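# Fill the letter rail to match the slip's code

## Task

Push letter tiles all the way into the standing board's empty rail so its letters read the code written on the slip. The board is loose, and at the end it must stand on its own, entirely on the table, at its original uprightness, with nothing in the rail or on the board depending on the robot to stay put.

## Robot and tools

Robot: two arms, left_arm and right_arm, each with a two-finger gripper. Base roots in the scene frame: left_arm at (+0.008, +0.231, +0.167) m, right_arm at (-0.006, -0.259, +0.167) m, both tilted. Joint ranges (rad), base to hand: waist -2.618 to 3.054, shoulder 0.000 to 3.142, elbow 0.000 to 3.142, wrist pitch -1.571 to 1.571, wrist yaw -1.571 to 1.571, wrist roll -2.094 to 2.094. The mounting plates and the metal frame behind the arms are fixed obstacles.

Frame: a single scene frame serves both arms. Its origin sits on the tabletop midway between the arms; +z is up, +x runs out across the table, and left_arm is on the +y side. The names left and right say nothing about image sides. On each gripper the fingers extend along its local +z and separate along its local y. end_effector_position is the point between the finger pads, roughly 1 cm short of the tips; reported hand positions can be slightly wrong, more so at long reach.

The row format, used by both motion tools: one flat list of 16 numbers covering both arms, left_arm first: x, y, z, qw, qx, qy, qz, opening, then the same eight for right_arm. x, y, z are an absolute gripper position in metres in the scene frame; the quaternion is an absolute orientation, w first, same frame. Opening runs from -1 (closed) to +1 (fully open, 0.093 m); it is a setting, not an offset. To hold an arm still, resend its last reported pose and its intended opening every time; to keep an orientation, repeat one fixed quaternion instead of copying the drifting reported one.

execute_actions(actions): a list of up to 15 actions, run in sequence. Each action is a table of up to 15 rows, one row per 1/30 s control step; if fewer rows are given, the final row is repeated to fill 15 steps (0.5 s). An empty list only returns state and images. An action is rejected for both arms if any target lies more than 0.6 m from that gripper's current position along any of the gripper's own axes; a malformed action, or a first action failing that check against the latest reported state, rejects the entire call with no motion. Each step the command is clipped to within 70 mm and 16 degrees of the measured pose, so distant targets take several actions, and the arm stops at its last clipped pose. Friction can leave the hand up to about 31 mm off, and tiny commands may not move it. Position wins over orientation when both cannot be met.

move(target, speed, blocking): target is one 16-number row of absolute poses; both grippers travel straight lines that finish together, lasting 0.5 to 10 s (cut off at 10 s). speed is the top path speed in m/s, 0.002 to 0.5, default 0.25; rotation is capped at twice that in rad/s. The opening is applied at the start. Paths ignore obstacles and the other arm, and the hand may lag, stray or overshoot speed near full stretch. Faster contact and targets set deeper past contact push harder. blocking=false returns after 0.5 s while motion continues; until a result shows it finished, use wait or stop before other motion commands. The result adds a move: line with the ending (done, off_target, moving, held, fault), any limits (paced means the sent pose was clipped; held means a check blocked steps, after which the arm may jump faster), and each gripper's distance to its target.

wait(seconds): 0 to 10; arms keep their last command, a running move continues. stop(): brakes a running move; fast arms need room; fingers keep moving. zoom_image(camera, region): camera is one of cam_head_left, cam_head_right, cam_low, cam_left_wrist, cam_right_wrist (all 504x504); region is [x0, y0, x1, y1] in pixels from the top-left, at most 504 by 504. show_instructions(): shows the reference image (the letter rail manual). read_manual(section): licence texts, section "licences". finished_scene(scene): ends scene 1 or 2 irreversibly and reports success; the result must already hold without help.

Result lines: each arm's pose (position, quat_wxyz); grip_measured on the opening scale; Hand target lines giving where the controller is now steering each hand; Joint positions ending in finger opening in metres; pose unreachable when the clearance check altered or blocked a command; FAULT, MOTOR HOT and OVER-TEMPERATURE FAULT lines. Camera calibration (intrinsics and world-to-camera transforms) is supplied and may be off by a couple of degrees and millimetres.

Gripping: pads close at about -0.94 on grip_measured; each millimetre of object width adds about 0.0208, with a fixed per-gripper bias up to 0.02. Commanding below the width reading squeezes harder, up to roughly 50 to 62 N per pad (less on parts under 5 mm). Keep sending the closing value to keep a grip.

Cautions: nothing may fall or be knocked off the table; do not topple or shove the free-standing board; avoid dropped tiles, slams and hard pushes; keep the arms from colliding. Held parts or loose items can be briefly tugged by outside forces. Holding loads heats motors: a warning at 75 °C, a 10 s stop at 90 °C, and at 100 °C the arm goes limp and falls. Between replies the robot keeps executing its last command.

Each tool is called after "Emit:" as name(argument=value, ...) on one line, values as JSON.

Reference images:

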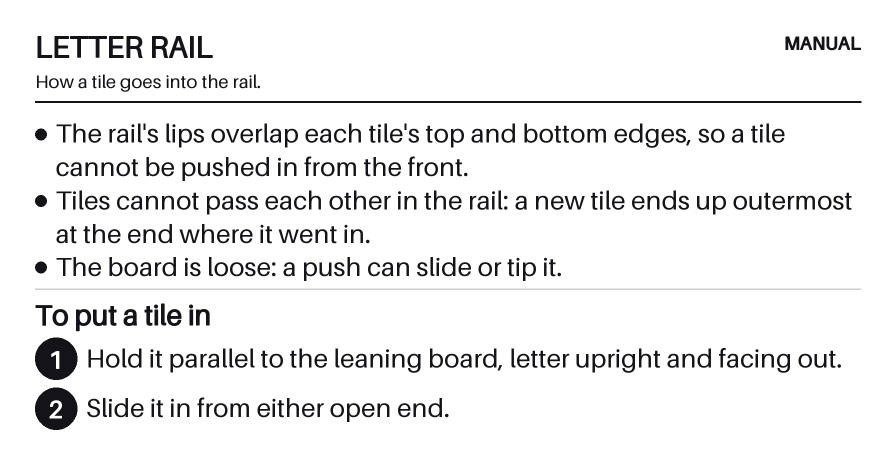

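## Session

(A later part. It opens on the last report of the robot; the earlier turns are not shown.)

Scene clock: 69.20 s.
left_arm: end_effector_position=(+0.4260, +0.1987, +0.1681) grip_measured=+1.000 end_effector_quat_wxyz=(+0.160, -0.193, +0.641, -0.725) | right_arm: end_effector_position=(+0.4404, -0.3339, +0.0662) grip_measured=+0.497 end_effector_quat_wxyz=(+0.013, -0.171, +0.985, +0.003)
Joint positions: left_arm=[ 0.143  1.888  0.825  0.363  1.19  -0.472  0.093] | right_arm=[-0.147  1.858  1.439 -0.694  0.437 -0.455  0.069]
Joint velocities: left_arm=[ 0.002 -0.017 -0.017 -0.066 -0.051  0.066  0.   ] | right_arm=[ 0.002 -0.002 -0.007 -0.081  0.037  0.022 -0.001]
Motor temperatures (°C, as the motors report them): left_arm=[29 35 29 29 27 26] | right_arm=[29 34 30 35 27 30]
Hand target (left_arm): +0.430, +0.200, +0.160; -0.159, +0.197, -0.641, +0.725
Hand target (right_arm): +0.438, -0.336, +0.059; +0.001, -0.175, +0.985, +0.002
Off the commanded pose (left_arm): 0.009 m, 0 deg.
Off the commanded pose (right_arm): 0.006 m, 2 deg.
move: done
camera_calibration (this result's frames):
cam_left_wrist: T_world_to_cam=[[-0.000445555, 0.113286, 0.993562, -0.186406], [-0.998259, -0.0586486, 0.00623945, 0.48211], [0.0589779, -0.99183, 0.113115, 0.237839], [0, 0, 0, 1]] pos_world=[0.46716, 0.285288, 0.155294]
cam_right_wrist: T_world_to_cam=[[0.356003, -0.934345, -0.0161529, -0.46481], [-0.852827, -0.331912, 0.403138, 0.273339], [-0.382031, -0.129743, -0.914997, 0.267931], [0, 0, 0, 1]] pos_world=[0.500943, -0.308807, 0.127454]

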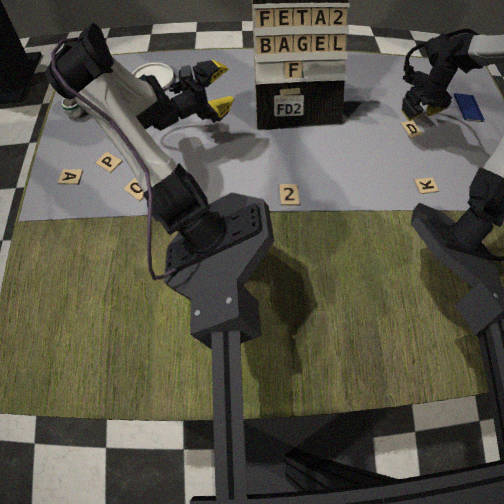

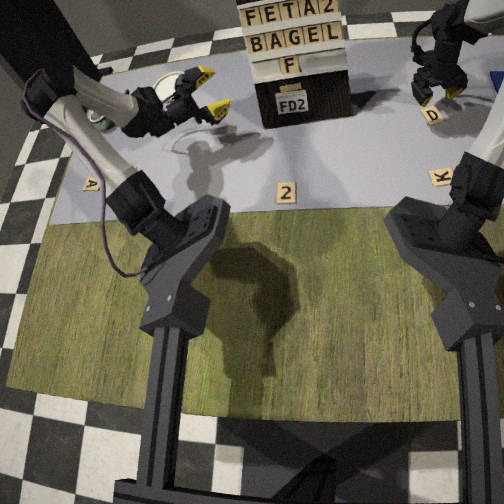

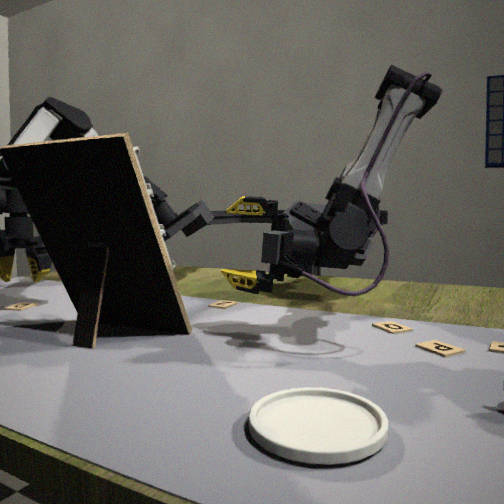

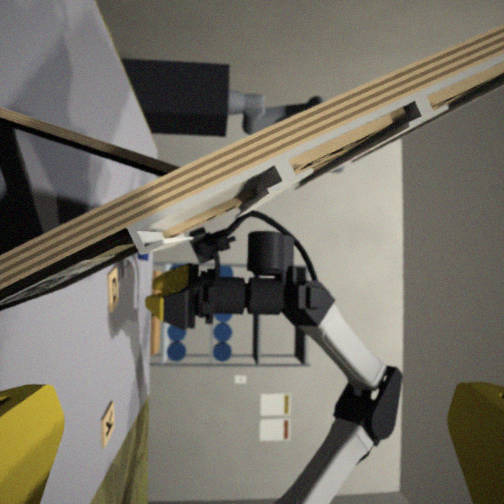

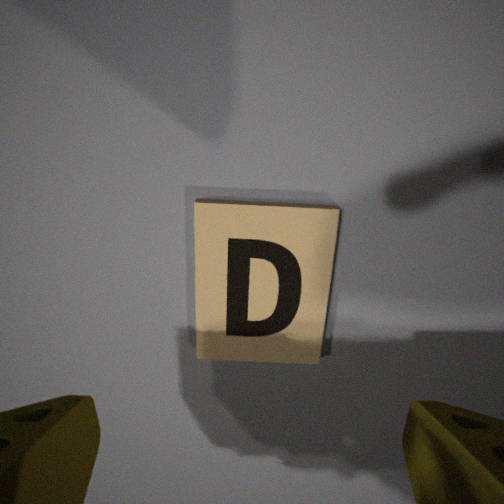

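Emit:
move(target=[0.43,0.2,0.16,0.159,-0.197,0.641,-0.725,1,0.439,-0.334,0.006,0,-0.148,0.989,0,0.5], speed=0.05)

Scene clock: 70.83 s.
left_arm: end_effector_position=(+0.4260, +0.1987, +0.1681) grip_measured=+1.000 end_effector_quat_wxyz=(+0.160, -0.193, +0.641, -0.725) | right_arm: end_effector_position=(+0.4438, -0.3350, +0.0174) grip_measured=+0.497 end_effector_quat_wxyz=(+0.009, -0.149, +0.989, -0.004)
Joint positions: left_arm=[ 0.143  1.888  0.825  0.363  1.19  -0.472  0.093] | right_arm=[-0.196  1.976  1.439 -0.562  0.432 -0.455  0.069]
Joint velocities: left_arm=[-0.012  0.012 -0.022  0.007  0.007 -0.007  0.   ] | right_arm=[-0.002 -0.027 -0.007 -0.037 -0.022  0.081  0.   ]
Motor temperatures (°C, as the motors report them): left_arm=[29 35 29 29 27 26] | right_arm=[29 34 30 35 27 30]
Hand target (left_arm): +0.430, +0.200, +0.160; -0.159, +0.197, -0.641, +0.725
Hand target (right_arm): +0.438, -0.334, +0.006; -0.000, -0.148, +0.989, +0.000
Off the commanded pose (left_arm): 0.009 m, 0 deg.
Off the commanded pose (right_arm): 0.012 m, 1 deg.
move: off_target (right_arm)
camera_calibration (this result's frames):
cam_left_wrist: T_world_to_cam=[[-0.000445555, 0.113286, 0.993562, -0.186406], [-0.998259, -0.0586486, 0.00623945, 0.48211], [0.0589779, -0.99183, 0.113115, 0.237839], [0, 0, 0, 1]] pos_world=[0.46716, 0.285288, 0.155294]
cam_right_wrist: T_world_to_cam=[[0.312423, -0.949932, -0.00464814, -0.45398], [-0.864175, -0.286244, 0.413843, 0.315674], [-0.394453, -0.125277, -0.910336, 0.231356], [0, 0, 0, 1]] pos_world=[0.50589, -0.311907, 0.0778619]

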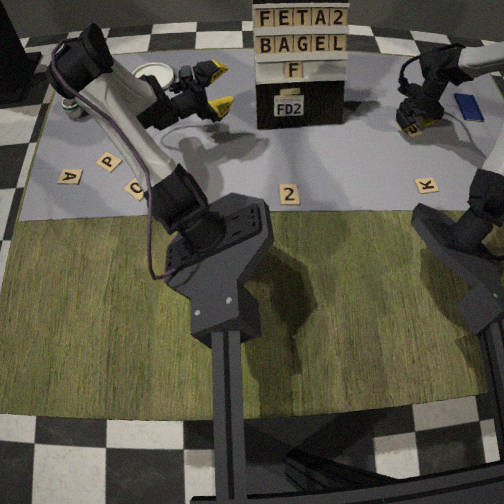

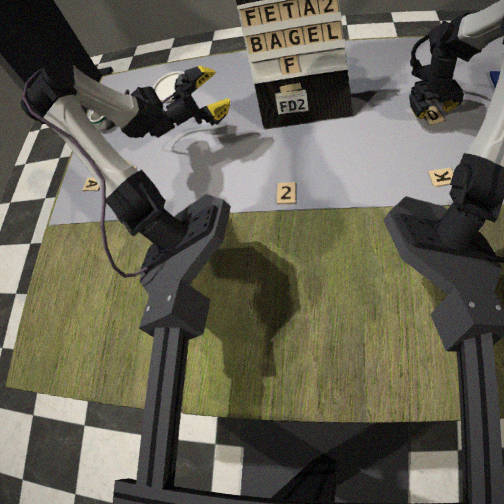

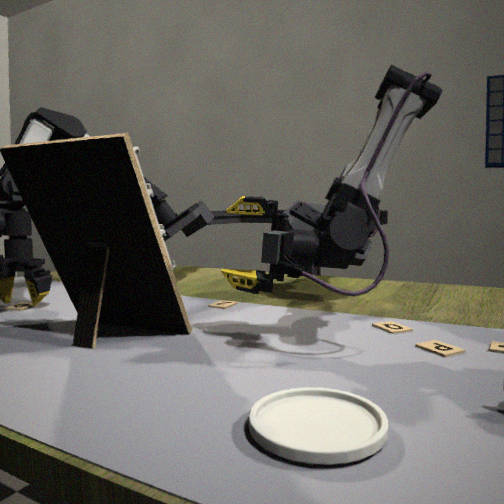

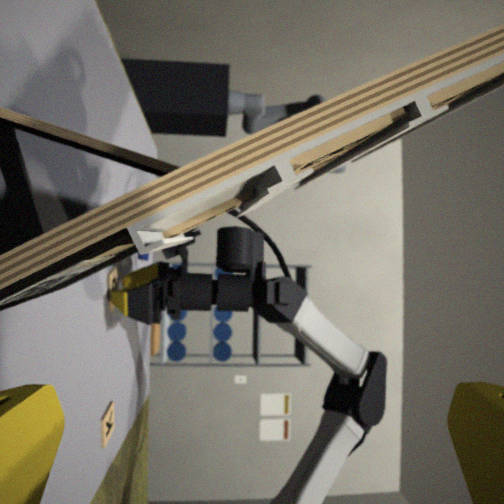

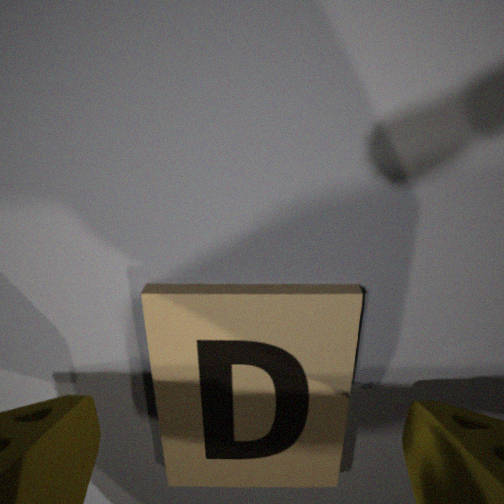

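Width 222 vs 242 px: about 6 mm still to go.

Emit:
move(target=[0.43,0.2,0.16,0.159,-0.197,0.641,-0.725,1,0.436,-0.334,-0.005,0,-0.148,0.989,0,0.5], speed=0.02)

Emit:
move(target=[0.43,0.2,0.16,0.159,-0.197,0.641,-0.725,1,0.436,-0.334,-0.005,0,-0.148,0.989,0,-0.25])

Scene clock: 72.43 s.
left_arm: end_effector_position=(+0.4260, +0.1987, +0.1681) grip_measured=+1.000 end_effector_quat_wxyz=(+0.160, -0.193, +0.641, -0.725) | right_arm: end_effector_position=(+0.4476, -0.3368, +0.0097) grip_measured=+0.497 end_effector_quat_wxyz=(+0.016, -0.143, +0.990, -0.006)
Joint positions: left_arm=[ 0.143  1.888  0.825  0.363  1.19  -0.472  0.093] | right_arm=[-0.206  1.993  1.439 -0.524  0.427 -0.462  0.069]
Joint velocities: left_arm=[ 0.022 -0.012  0.002  0.095  0.022 -0.051  0.   ] | right_arm=[ 0.007 -0.002 -0.002  0.007 -0.037 -0.022 -0.   ]
Motor temperatures (°C, as the motors report them): left_arm=[29 35 29 29 27 26] | right_arm=[29 35 30 34 27 30]
Hand target (left_arm): +0.430, +0.200, +0.160; -0.159, +0.197, -0.641, +0.725
Hand target (right_arm): +0.435, -0.334, -0.004; -0.000, -0.148, +0.989, +0.000
Off the commanded pose (left_arm): 0.009 m, 0 deg.
Off the commanded pose (right_arm): 0.019 m, 2 deg.
move: off_target (right_arm)
camera_calibration (this result's frames):
cam_left_wrist: T_world_to_cam=[[-0.000445555, 0.113286, 0.993562, -0.186406], [-0.998259, -0.0586486, 0.00623945, 0.48211], [0.0589779, -0.99183, 0.113115, 0.237839], [0, 0, 0, 1]] pos_world=[0.46716, 0.285288, 0.155294]
cam_right_wrist: T_world_to_cam=[[0.302669, -0.953094, 0.00193007, -0.453663], [-0.873043, -0.276434, 0.401722, 0.32895], [-0.382345, -0.123274, -0.91576, 0.220924], [0, 0, 0, 1]] pos_world=[0.508966, -0.314216, 0.0710423]

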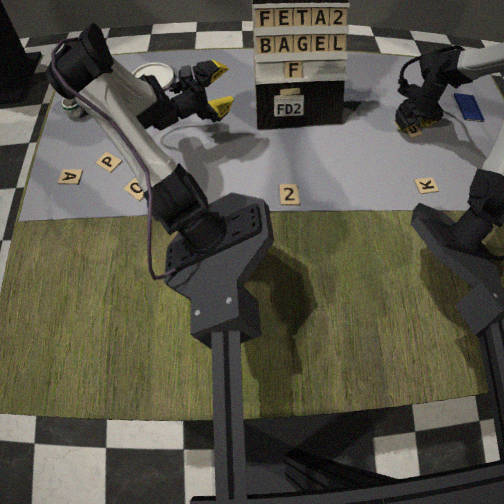

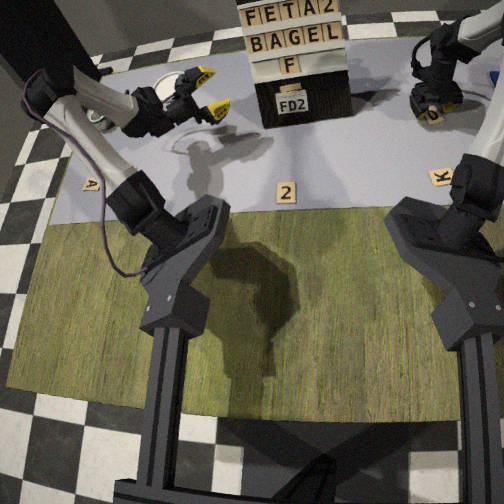

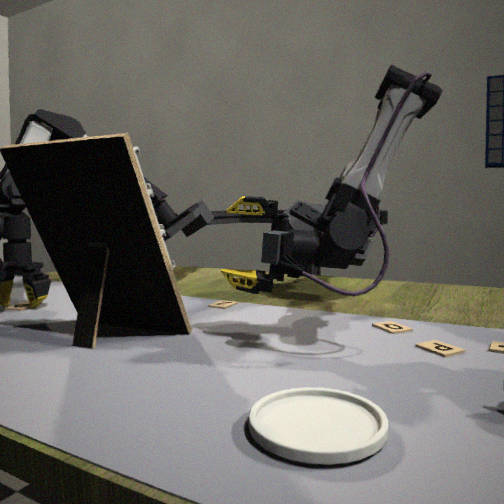

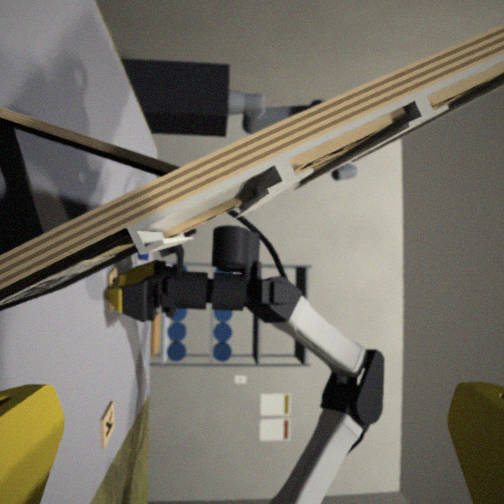

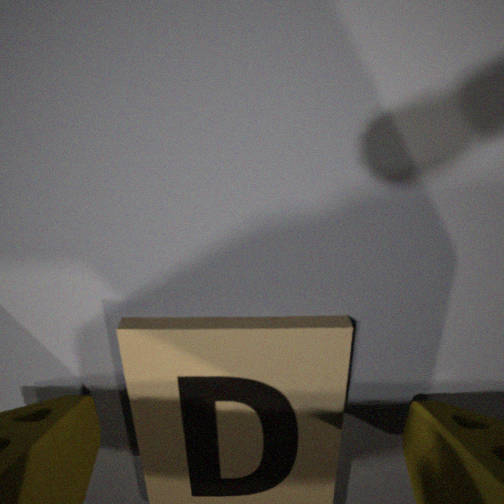

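Scene clock: 73.13 s.
left_arm: end_effector_position=(+0.4260, +0.1987, +0.1681) grip_measured=+1.000 end_effector_quat_wxyz=(+0.160, -0.193, +0.641, -0.725) | right_arm: end_effector_position=(+0.4478, -0.3368, +0.0097) grip_measured=-0.203 end_effector_quat_wxyz=(+0.016, -0.143, +0.990, -0.006)
Joint positions: left_arm=[ 0.143  1.888  0.825  0.363  1.19  -0.472  0.093] | right_arm=[-0.206  1.993  1.439 -0.523  0.426 -0.462  0.035]
Joint velocities: left_arm=[-0.012 -0.012  0.002  0.051  0.007 -0.022  0.   ] | right_arm=[-0.012  0.002 -0.017  0.037  0.007  0.007 -0.001]
Motor temperatures (°C, as the motors report them): left_arm=[29 35 29 29 27 26] | right_arm=[28 35 30 34 27 30]
Hand target (left_arm): +0.430, +0.200, +0.160; -0.159, +0.197, -0.641, +0.725
Hand target (right_arm): +0.436, -0.334, -0.004; -0.000, -0.148, +0.989, +0.000
Off the commanded pose (left_arm): 0.009 m, 0 deg.
Off the commanded pose (right_arm): 0.019 m, 2 deg.
move: off_target (right_arm)
camera_calibration (this result's frames):
cam_left_wrist: T_world_to_cam=[[-0.000445555, 0.113286, 0.993562, -0.186406], [-0.998259, -0.0586486, 0.00623945, 0.48211], [0.0589779, -0.99183, 0.113115, 0.237839], [0, 0, 0, 1]] pos_world=[0.46716, 0.285288, 0.155294]
cam_right_wrist: T_world_to_cam=[[0.30223, -0.953233, 0.00206094, -0.453578], [-0.873609, -0.276118, 0.400706, 0.329554], [-0.381398, -0.122906, -0.916204, 0.22074], [0, 0, 0, 1]] pos_world=[0.509176, -0.314239, 0.0711231]

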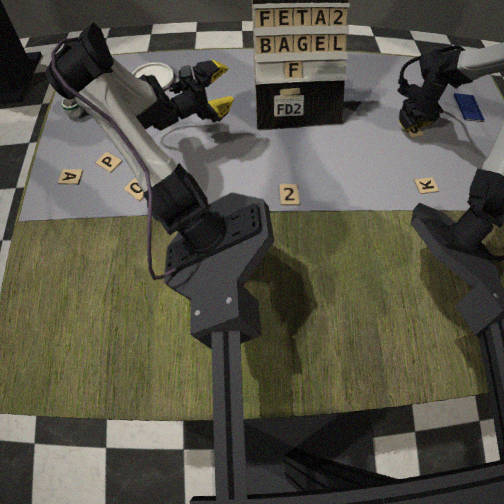

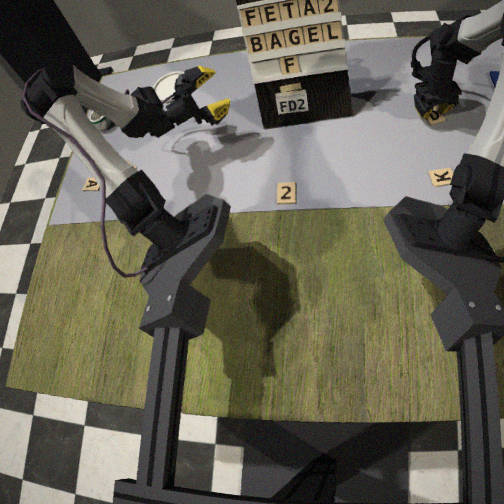

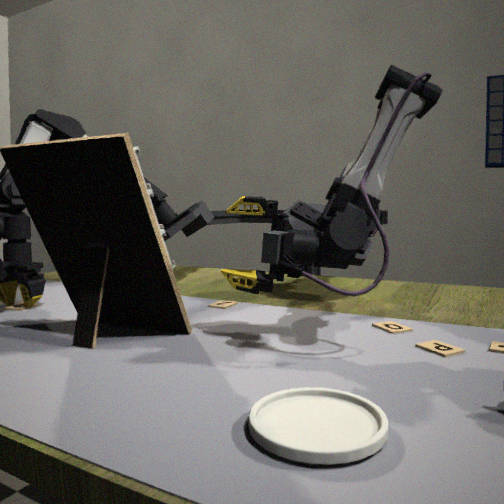

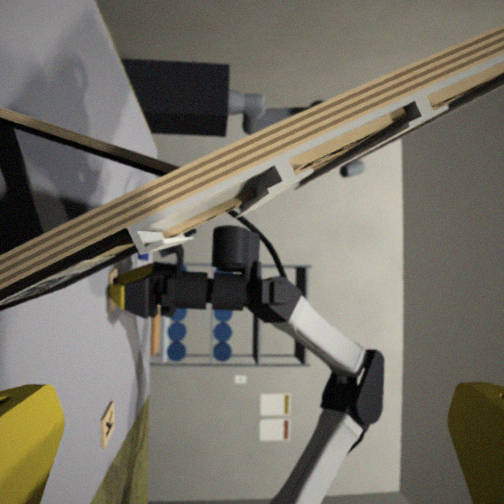

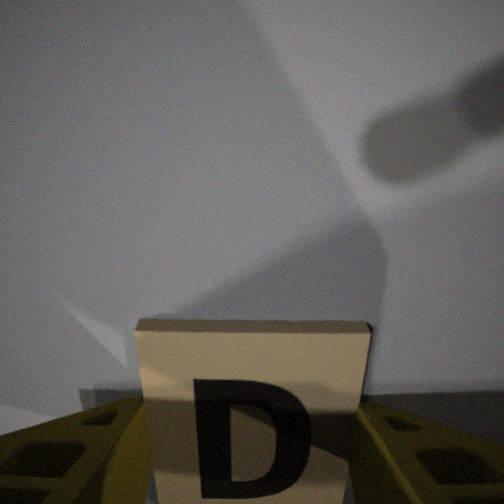

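Emit:
move(target=[0.43,0.2,0.16,0.159,-0.197,0.641,-0.725,1,0.44,-0.32,0.10,0.1,-0.13,0.985,0,-0.25], speed=0.15)

Emit:
move(target=[0.43,0.2,0.16,0.159,-0.197,0.641,-0.725,1,0.525,-0.2,0.157,0.533,-0.044,0.845,0.028,-0.25], speed=0.2)

Emit:
move(target=[0.43,0.2,0.16,0.159,-0.197,0.641,-0.725,1,0.522,-0.148,0.156,0.533,-0.044,0.845,0.028,-0.25], speed=0.03)

Emit:
zoom_image(camera="cam_left_wrist", region=[140, 180, 280, 270])

Scene clock: 74.37 s.
left_arm: end_effector_position=(+0.4260, +0.1987, +0.1681) grip_measured=+1.000 end_effector_quat_wxyz=(+0.160, -0.193, +0.641, -0.725) | right_arm: end_effector_position=(+0.4472, -0.3227, +0.1012) grip_measured=-0.203 end_effector_quat_wxyz=(+0.103, -0.130, +0.986, -0.000)
Joint positions: left_arm=[ 0.143  1.888  0.825  0.363  1.19  -0.472  0.093] | right_arm=[-0.091  1.694  1.266 -0.514  0.427 -0.402  0.035]
Joint velocities: left_arm=[-0.002  0.007  0.012 -0.007  0.007 -0.022  0.   ] | right_arm=[-0.012 -0.022 -0.002 -0.037 -0.022  0.007  0.001]
Motor temperatures (°C, as the motors report them): left_arm=[29 35 29 29 27 26] | right_arm=[29 35 30 34 27 30]
Hand target (left_arm): +0.430, +0.200, +0.160; -0.159, +0.197, -0.641, +0.725
Hand target (right_arm): +0.441, -0.320, +0.101; +0.100, -0.130, +0.986, -0.000
Off the commanded pose (left_arm): 0.009 m, 0 deg.
Off the commanded pose (right_arm): 0.008 m, 0 deg.
move: done
camera_calibration (this result's frames):
cam_left_wrist: T_world_to_cam=[[-0.000445555, 0.113286, 0.993562, -0.186406], [-0.998259, -0.0586486, 0.00623945, 0.48211], [0.0589779, -0.99183, 0.113115, 0.237839], [0, 0, 0, 1]] pos_world=[0.46716, 0.285288, 0.155294]
cam_right_wrist: T_world_to_cam=[[0.277187, -0.960682, 0.0160369, -0.432694], [-0.934772, -0.265776, 0.23572, 0.343578], [-0.22219, -0.0803293, -0.971689, 0.254262], [0, 0, 0, 1]] pos_world=[0.497598, -0.303942, 0.173015]

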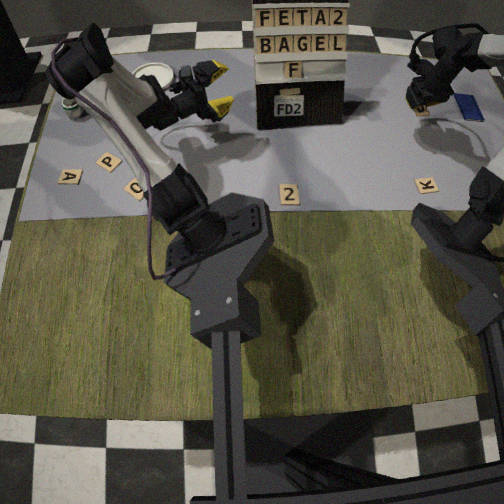

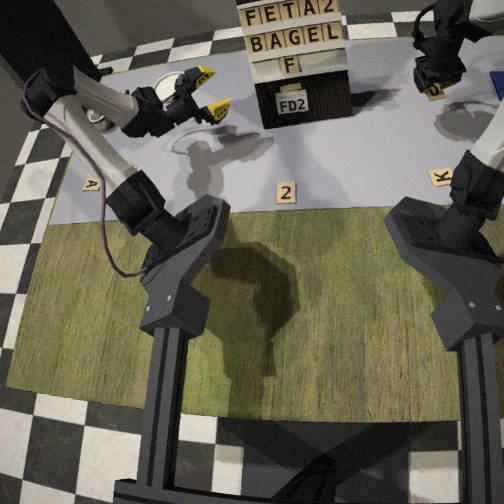

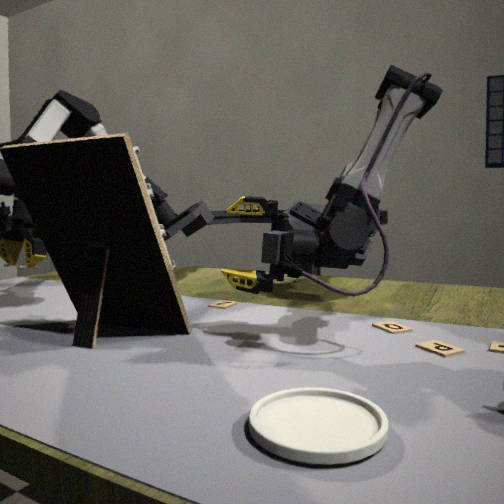

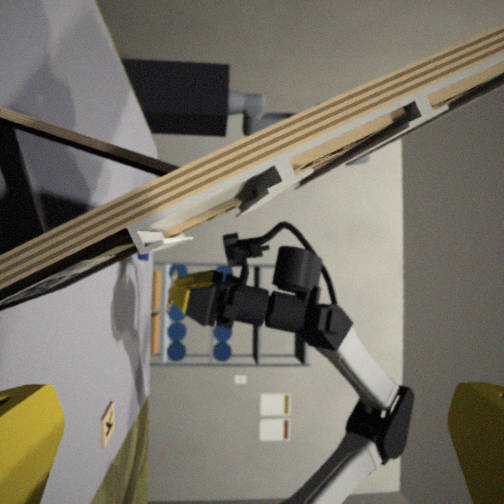

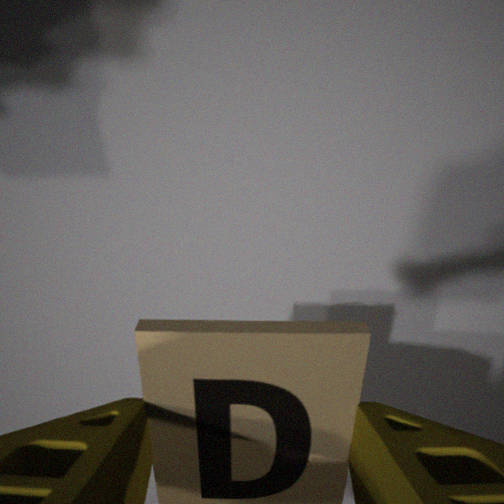

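Scene clock: 77.40 s.
left_arm: end_effector_position=(+0.4260, +0.1987, +0.1681) grip_measured=+1.000 end_effector_quat_wxyz=(+0.160, -0.193, +0.641, -0.725) | right_arm: end_effector_position=(+0.5326, -0.2109, +0.1651) grip_measured=-0.203 end_effector_quat_wxyz=(+0.539, -0.029, +0.842, +0.020)
Joint positions: left_arm=[ 0.143  1.888  0.825  0.363  1.19  -0.472  0.093] | right_arm=[ 0.137  1.861  0.835  0.995  0.326 -0.467  0.035]
Joint velocities: left_arm=[-0.012  0.007 -0.027  0.022  0.022 -0.051  0.   ] | right_arm=[ 0.007  0.012 -0.002 -0.037  0.007 -0.007  0.001]
Motor temperatures (°C, as the motors report them): left_arm=[29 35 29 29 27 26] | right_arm=[29 36 30 34 27 30]
Hand target (left_arm): +0.430, +0.200, +0.160; -0.159, +0.197, -0.641, +0.725
Hand target (right_arm): +0.525, -0.200, +0.156; +0.532, -0.043, +0.845, +0.026
Off the commanded pose (left_arm): 0.009 m, 0 deg.
Off the commanded pose (right_arm): 0.016 m, 2 deg.
move: off_target (right_arm)
camera_calibration (this result's frames):
cam_left_wrist: T_world_to_cam=[[-0.000445555, 0.113286, 0.993562, -0.186406], [-0.998259, -0.0586486, 0.00623945, 0.48211], [0.0589779, -0.99183, 0.113115, 0.237839], [0, 0, 0, 1]] pos_world=[0.46716, 0.285288, 0.155294]
cam_right_wrist: T_world_to_cam=[[0.0925009, -0.995671, 0.00913446, -0.257881], [-0.763094, -0.076781, -0.64171, 0.531433], [0.639634, 0.0523883, -0.766893, -0.120556], [0, 0, 0, 1]] pos_world=[0.506499, -0.209645, 0.250929]

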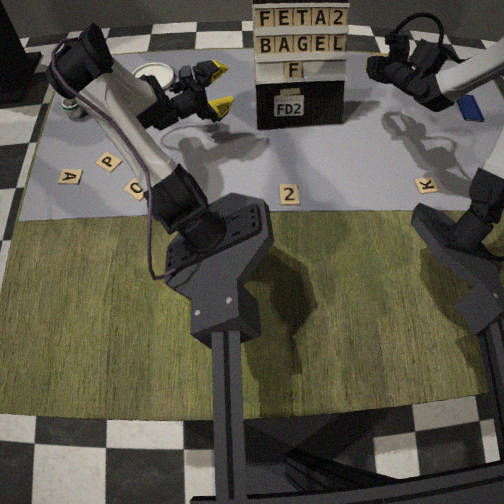

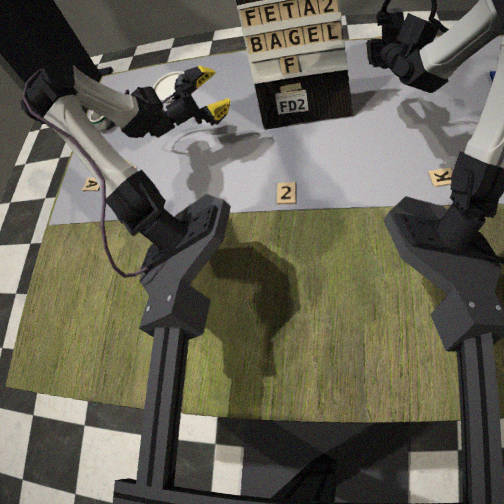

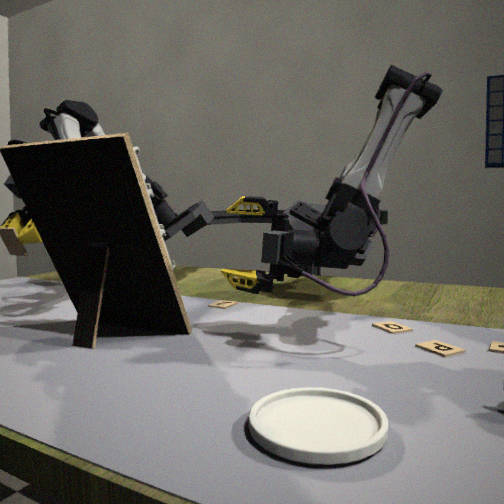

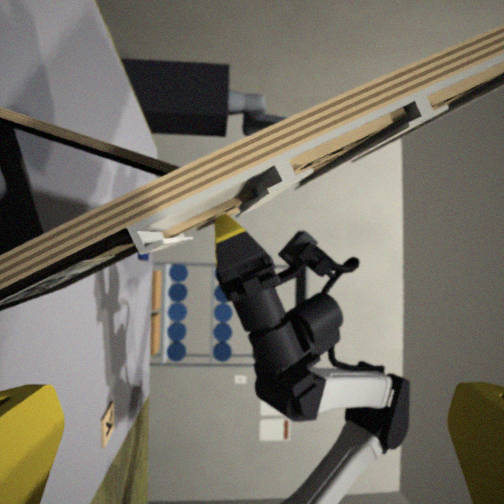

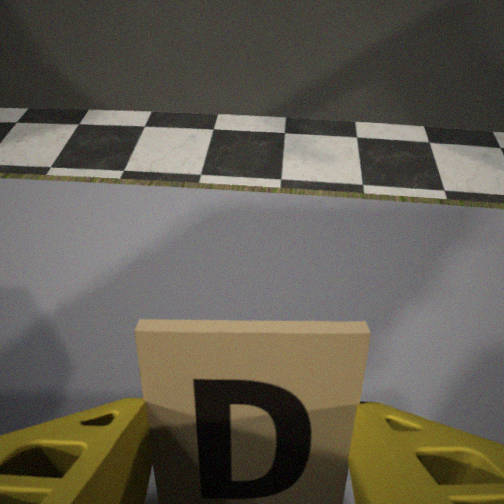

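Scene clock: 79.80 s.
left_arm: end_effector_position=(+0.4260, +0.1987, +0.1681) grip_measured=+1.000 end_effector_quat_wxyz=(+0.160, -0.193, +0.641, -0.725) | right_arm: end_effector_position=(+0.5195, -0.1531, +0.1562) grip_measured=-0.203 end_effector_quat_wxyz=(+0.530, -0.046, +0.846, +0.028)
Joint positions: left_arm=[ 0.143  1.888  0.825  0.363  1.19  -0.472  0.093] | right_arm=[ 0.256  1.987  0.857  1.062  0.425 -0.467  0.035]
Joint velocities: left_arm=[ 0.007 -0.002 -0.012  0.037 -0.022 -0.022  0.   ] | right_arm=[-0.002  0.007  0.017 -0.007 -0.066 -0.007 -0.   ]
Motor temperatures (°C, as the motors report them): left_arm=[29 35 29 29 27 26] | right_arm=[29 36 30 35 27 30]
Hand target (left_arm): +0.430, +0.200, +0.160; -0.159, +0.197, -0.641, +0.725
Hand target (right_arm): +0.522, -0.148, +0.156; +0.533, -0.044, +0.845, +0.028
Off the commanded pose (left_arm): 0.009 m, 0 deg.
Off the commanded pose (right_arm): 0.006 m, 0 deg.
move: done
camera_calibration (this result's frames):
cam_left_wrist: T_world_to_cam=[[-0.000445555, 0.113286, 0.993562, -0.186406], [-0.998259, -0.0586486, 0.00623945, 0.48211], [0.0589779, -0.99183, 0.113115, 0.237839], [0, 0, 0, 1]] pos_world=[0.46716, 0.285288, 0.155294]
cam_right_wrist: T_world_to_cam=[[0.130138, -0.991422, 0.0121203, -0.218387], [-0.772042, -0.108996, -0.626155, 0.517447], [0.622105, 0.0721292, -0.779604, -0.107931], [0, 0, 0, 1]] pos_world=[0.495056, -0.152329, 0.242506]

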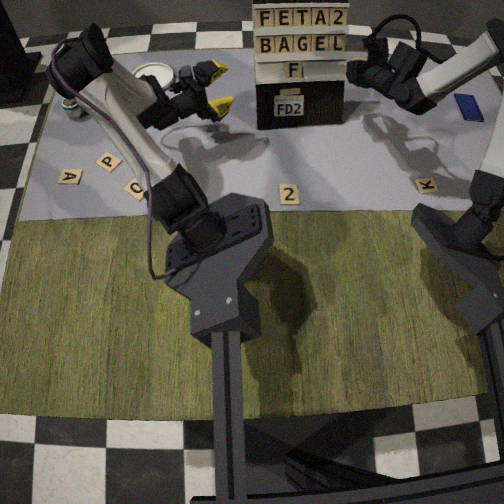

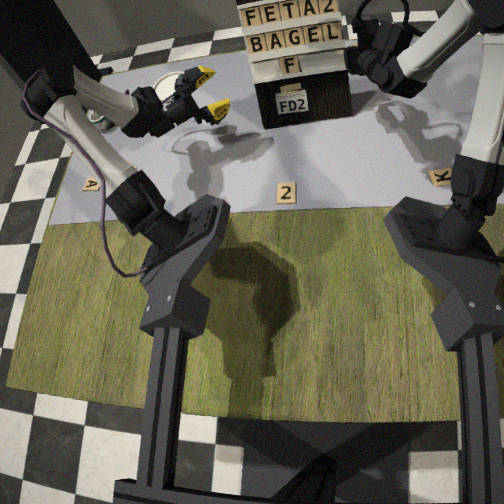

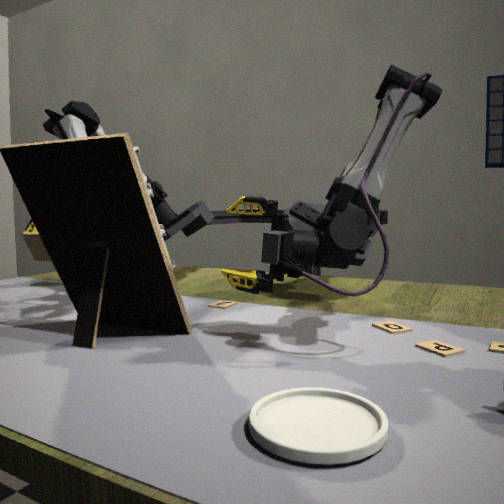

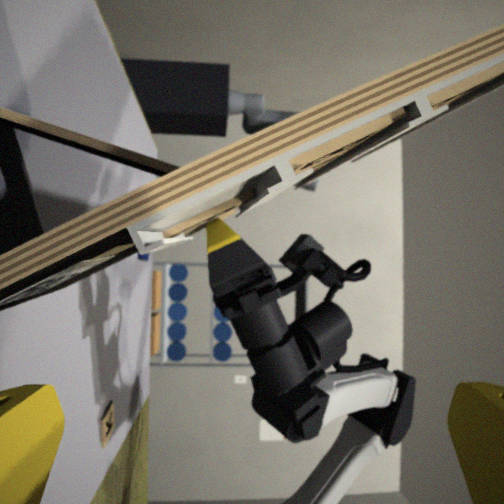

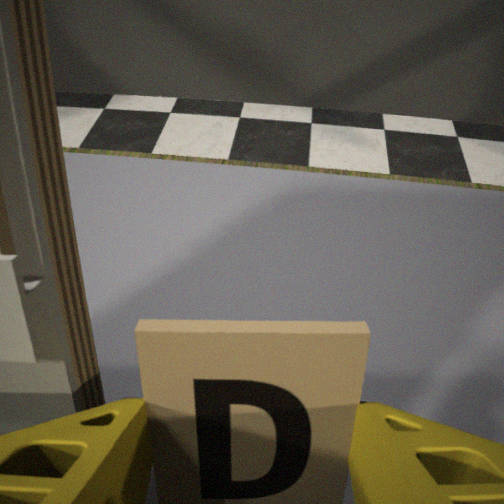

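Region (140, 180, 280, 270) of cam_left_wrist's 504x504 image, scaled by 3.600, with more detail than that image has; it fills the top 324 rows of this view, and the rest is white.

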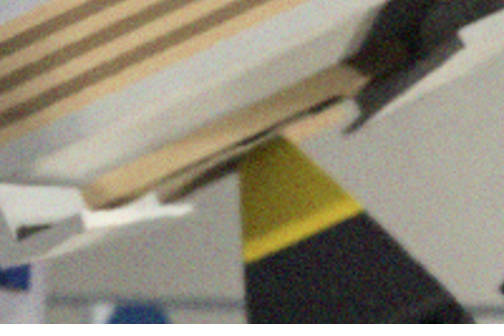

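Emit:
move(target=[0.43,0.2,0.16,0.159,-0.197,0.641,-0.725,1,0.521,-0.124,0.155,0.533,-0.044,0.845,0.028,-0.25], speed=0.02)

Emit:
zoom_image(camera="cam_left_wrist", region=[140, 180, 280, 270])

Scene clock: 81.60 s.
left_arm: end_effector_position=(+0.4260, +0.1987, +0.1681) grip_measured=+1.000 end_effector_quat_wxyz=(+0.160, -0.193, +0.641, -0.725) | right_arm: end_effector_position=(+0.5200, -0.1380, +0.1567) grip_measured=-0.203 end_effector_quat_wxyz=(+0.531, -0.036, +0.846, +0.016)
Joint positions: left_arm=[ 0.143  1.888  0.825  0.363  1.19  -0.472  0.093] | right_arm=[ 0.3    2.043  0.891  1.1    0.497 -0.467  0.035]
Joint velocities: left_arm=[ 0.007  0.012 -0.027  0.022 -0.007  0.037  0.   ] | right_arm=[ 0.002 -0.002  0.007 -0.037  0.081 -0.007  0.   ]
Motor temperatures (°C, as the motors report them): left_arm=[29 35 29 29 27 26] | right_arm=[29 36 30 35 27 30]
Hand target (left_arm): +0.430, +0.200, +0.160; -0.159, +0.197, -0.641, +0.725
Hand target (right_arm): +0.520, -0.124, +0.155; +0.533, -0.044, +0.845, +0.028
Off the commanded pose (left_arm): 0.009 m, 0 deg.
Off the commanded pose (right_arm): 0.014 m, 2 deg.
move: off_target (right_arm)
camera_calibration (this result's frames):
cam_left_wrist: T_world_to_cam=[[-0.000445555, 0.113286, 0.993562, -0.186406], [-0.998259, -0.0586486, 0.00623945, 0.48211], [0.0589779, -0.99183, 0.113115, 0.237839], [0, 0, 0, 1]] pos_world=[0.46716, 0.285288, 0.155294]
cam_right_wrist: T_world_to_cam=[[0.0997283, -0.994774, 0.0218836, -0.189675], [-0.773794, -0.0913636, -0.626814, 0.523183], [0.625538, 0.0455777, -0.778862, -0.114476], [0, 0, 0, 1]] pos_world=[0.495361, -0.135667, 0.242928]

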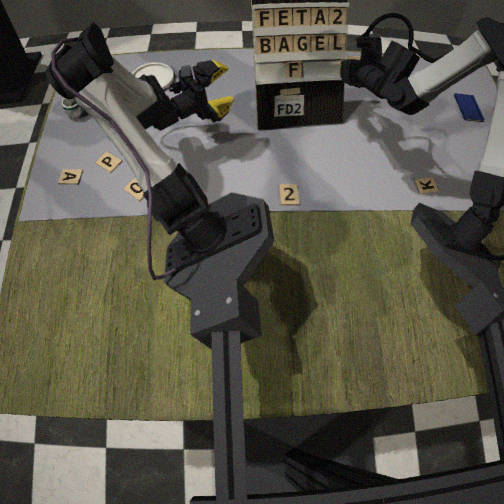

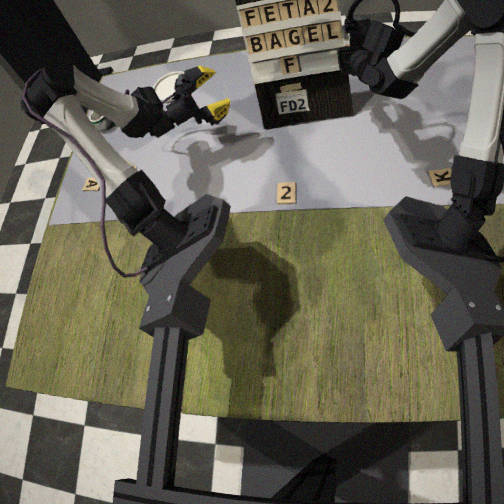

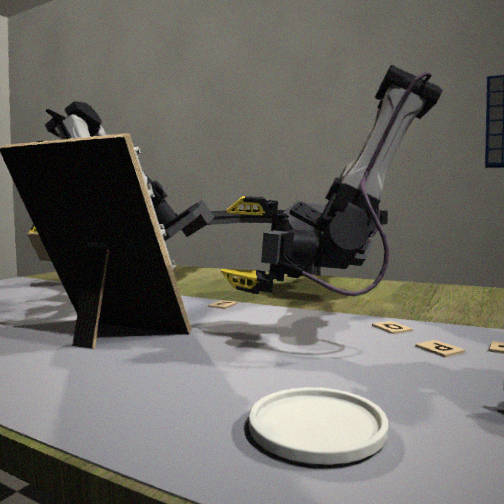

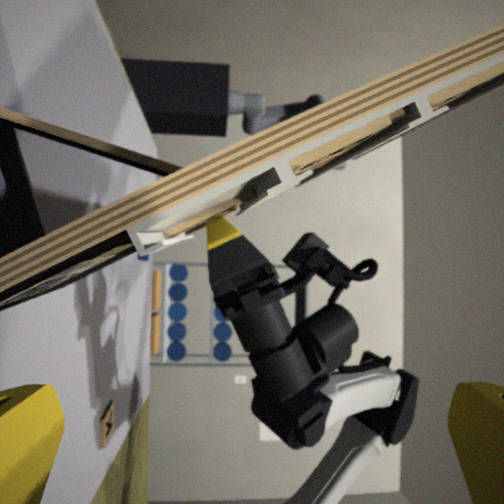

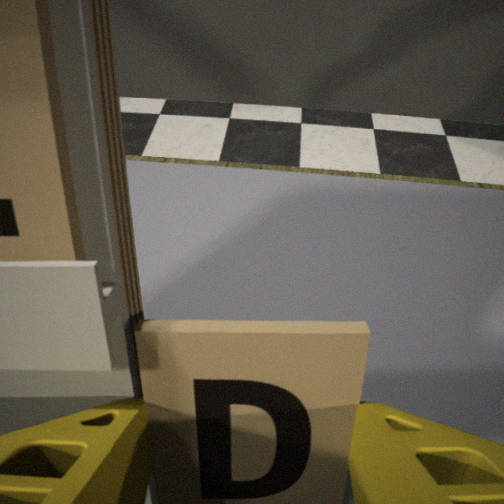

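Region (140, 180, 280, 270) of cam_left_wrist's 504x504 image, scaled by 3.600, with more detail than that image has; it fills the top 324 rows of this view, and the rest is white.

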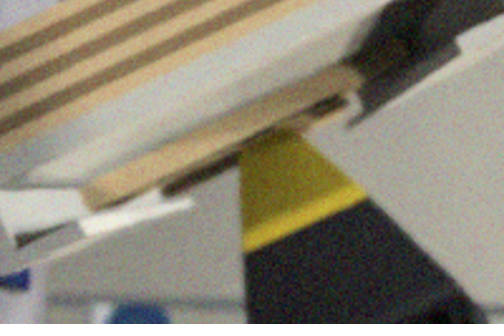

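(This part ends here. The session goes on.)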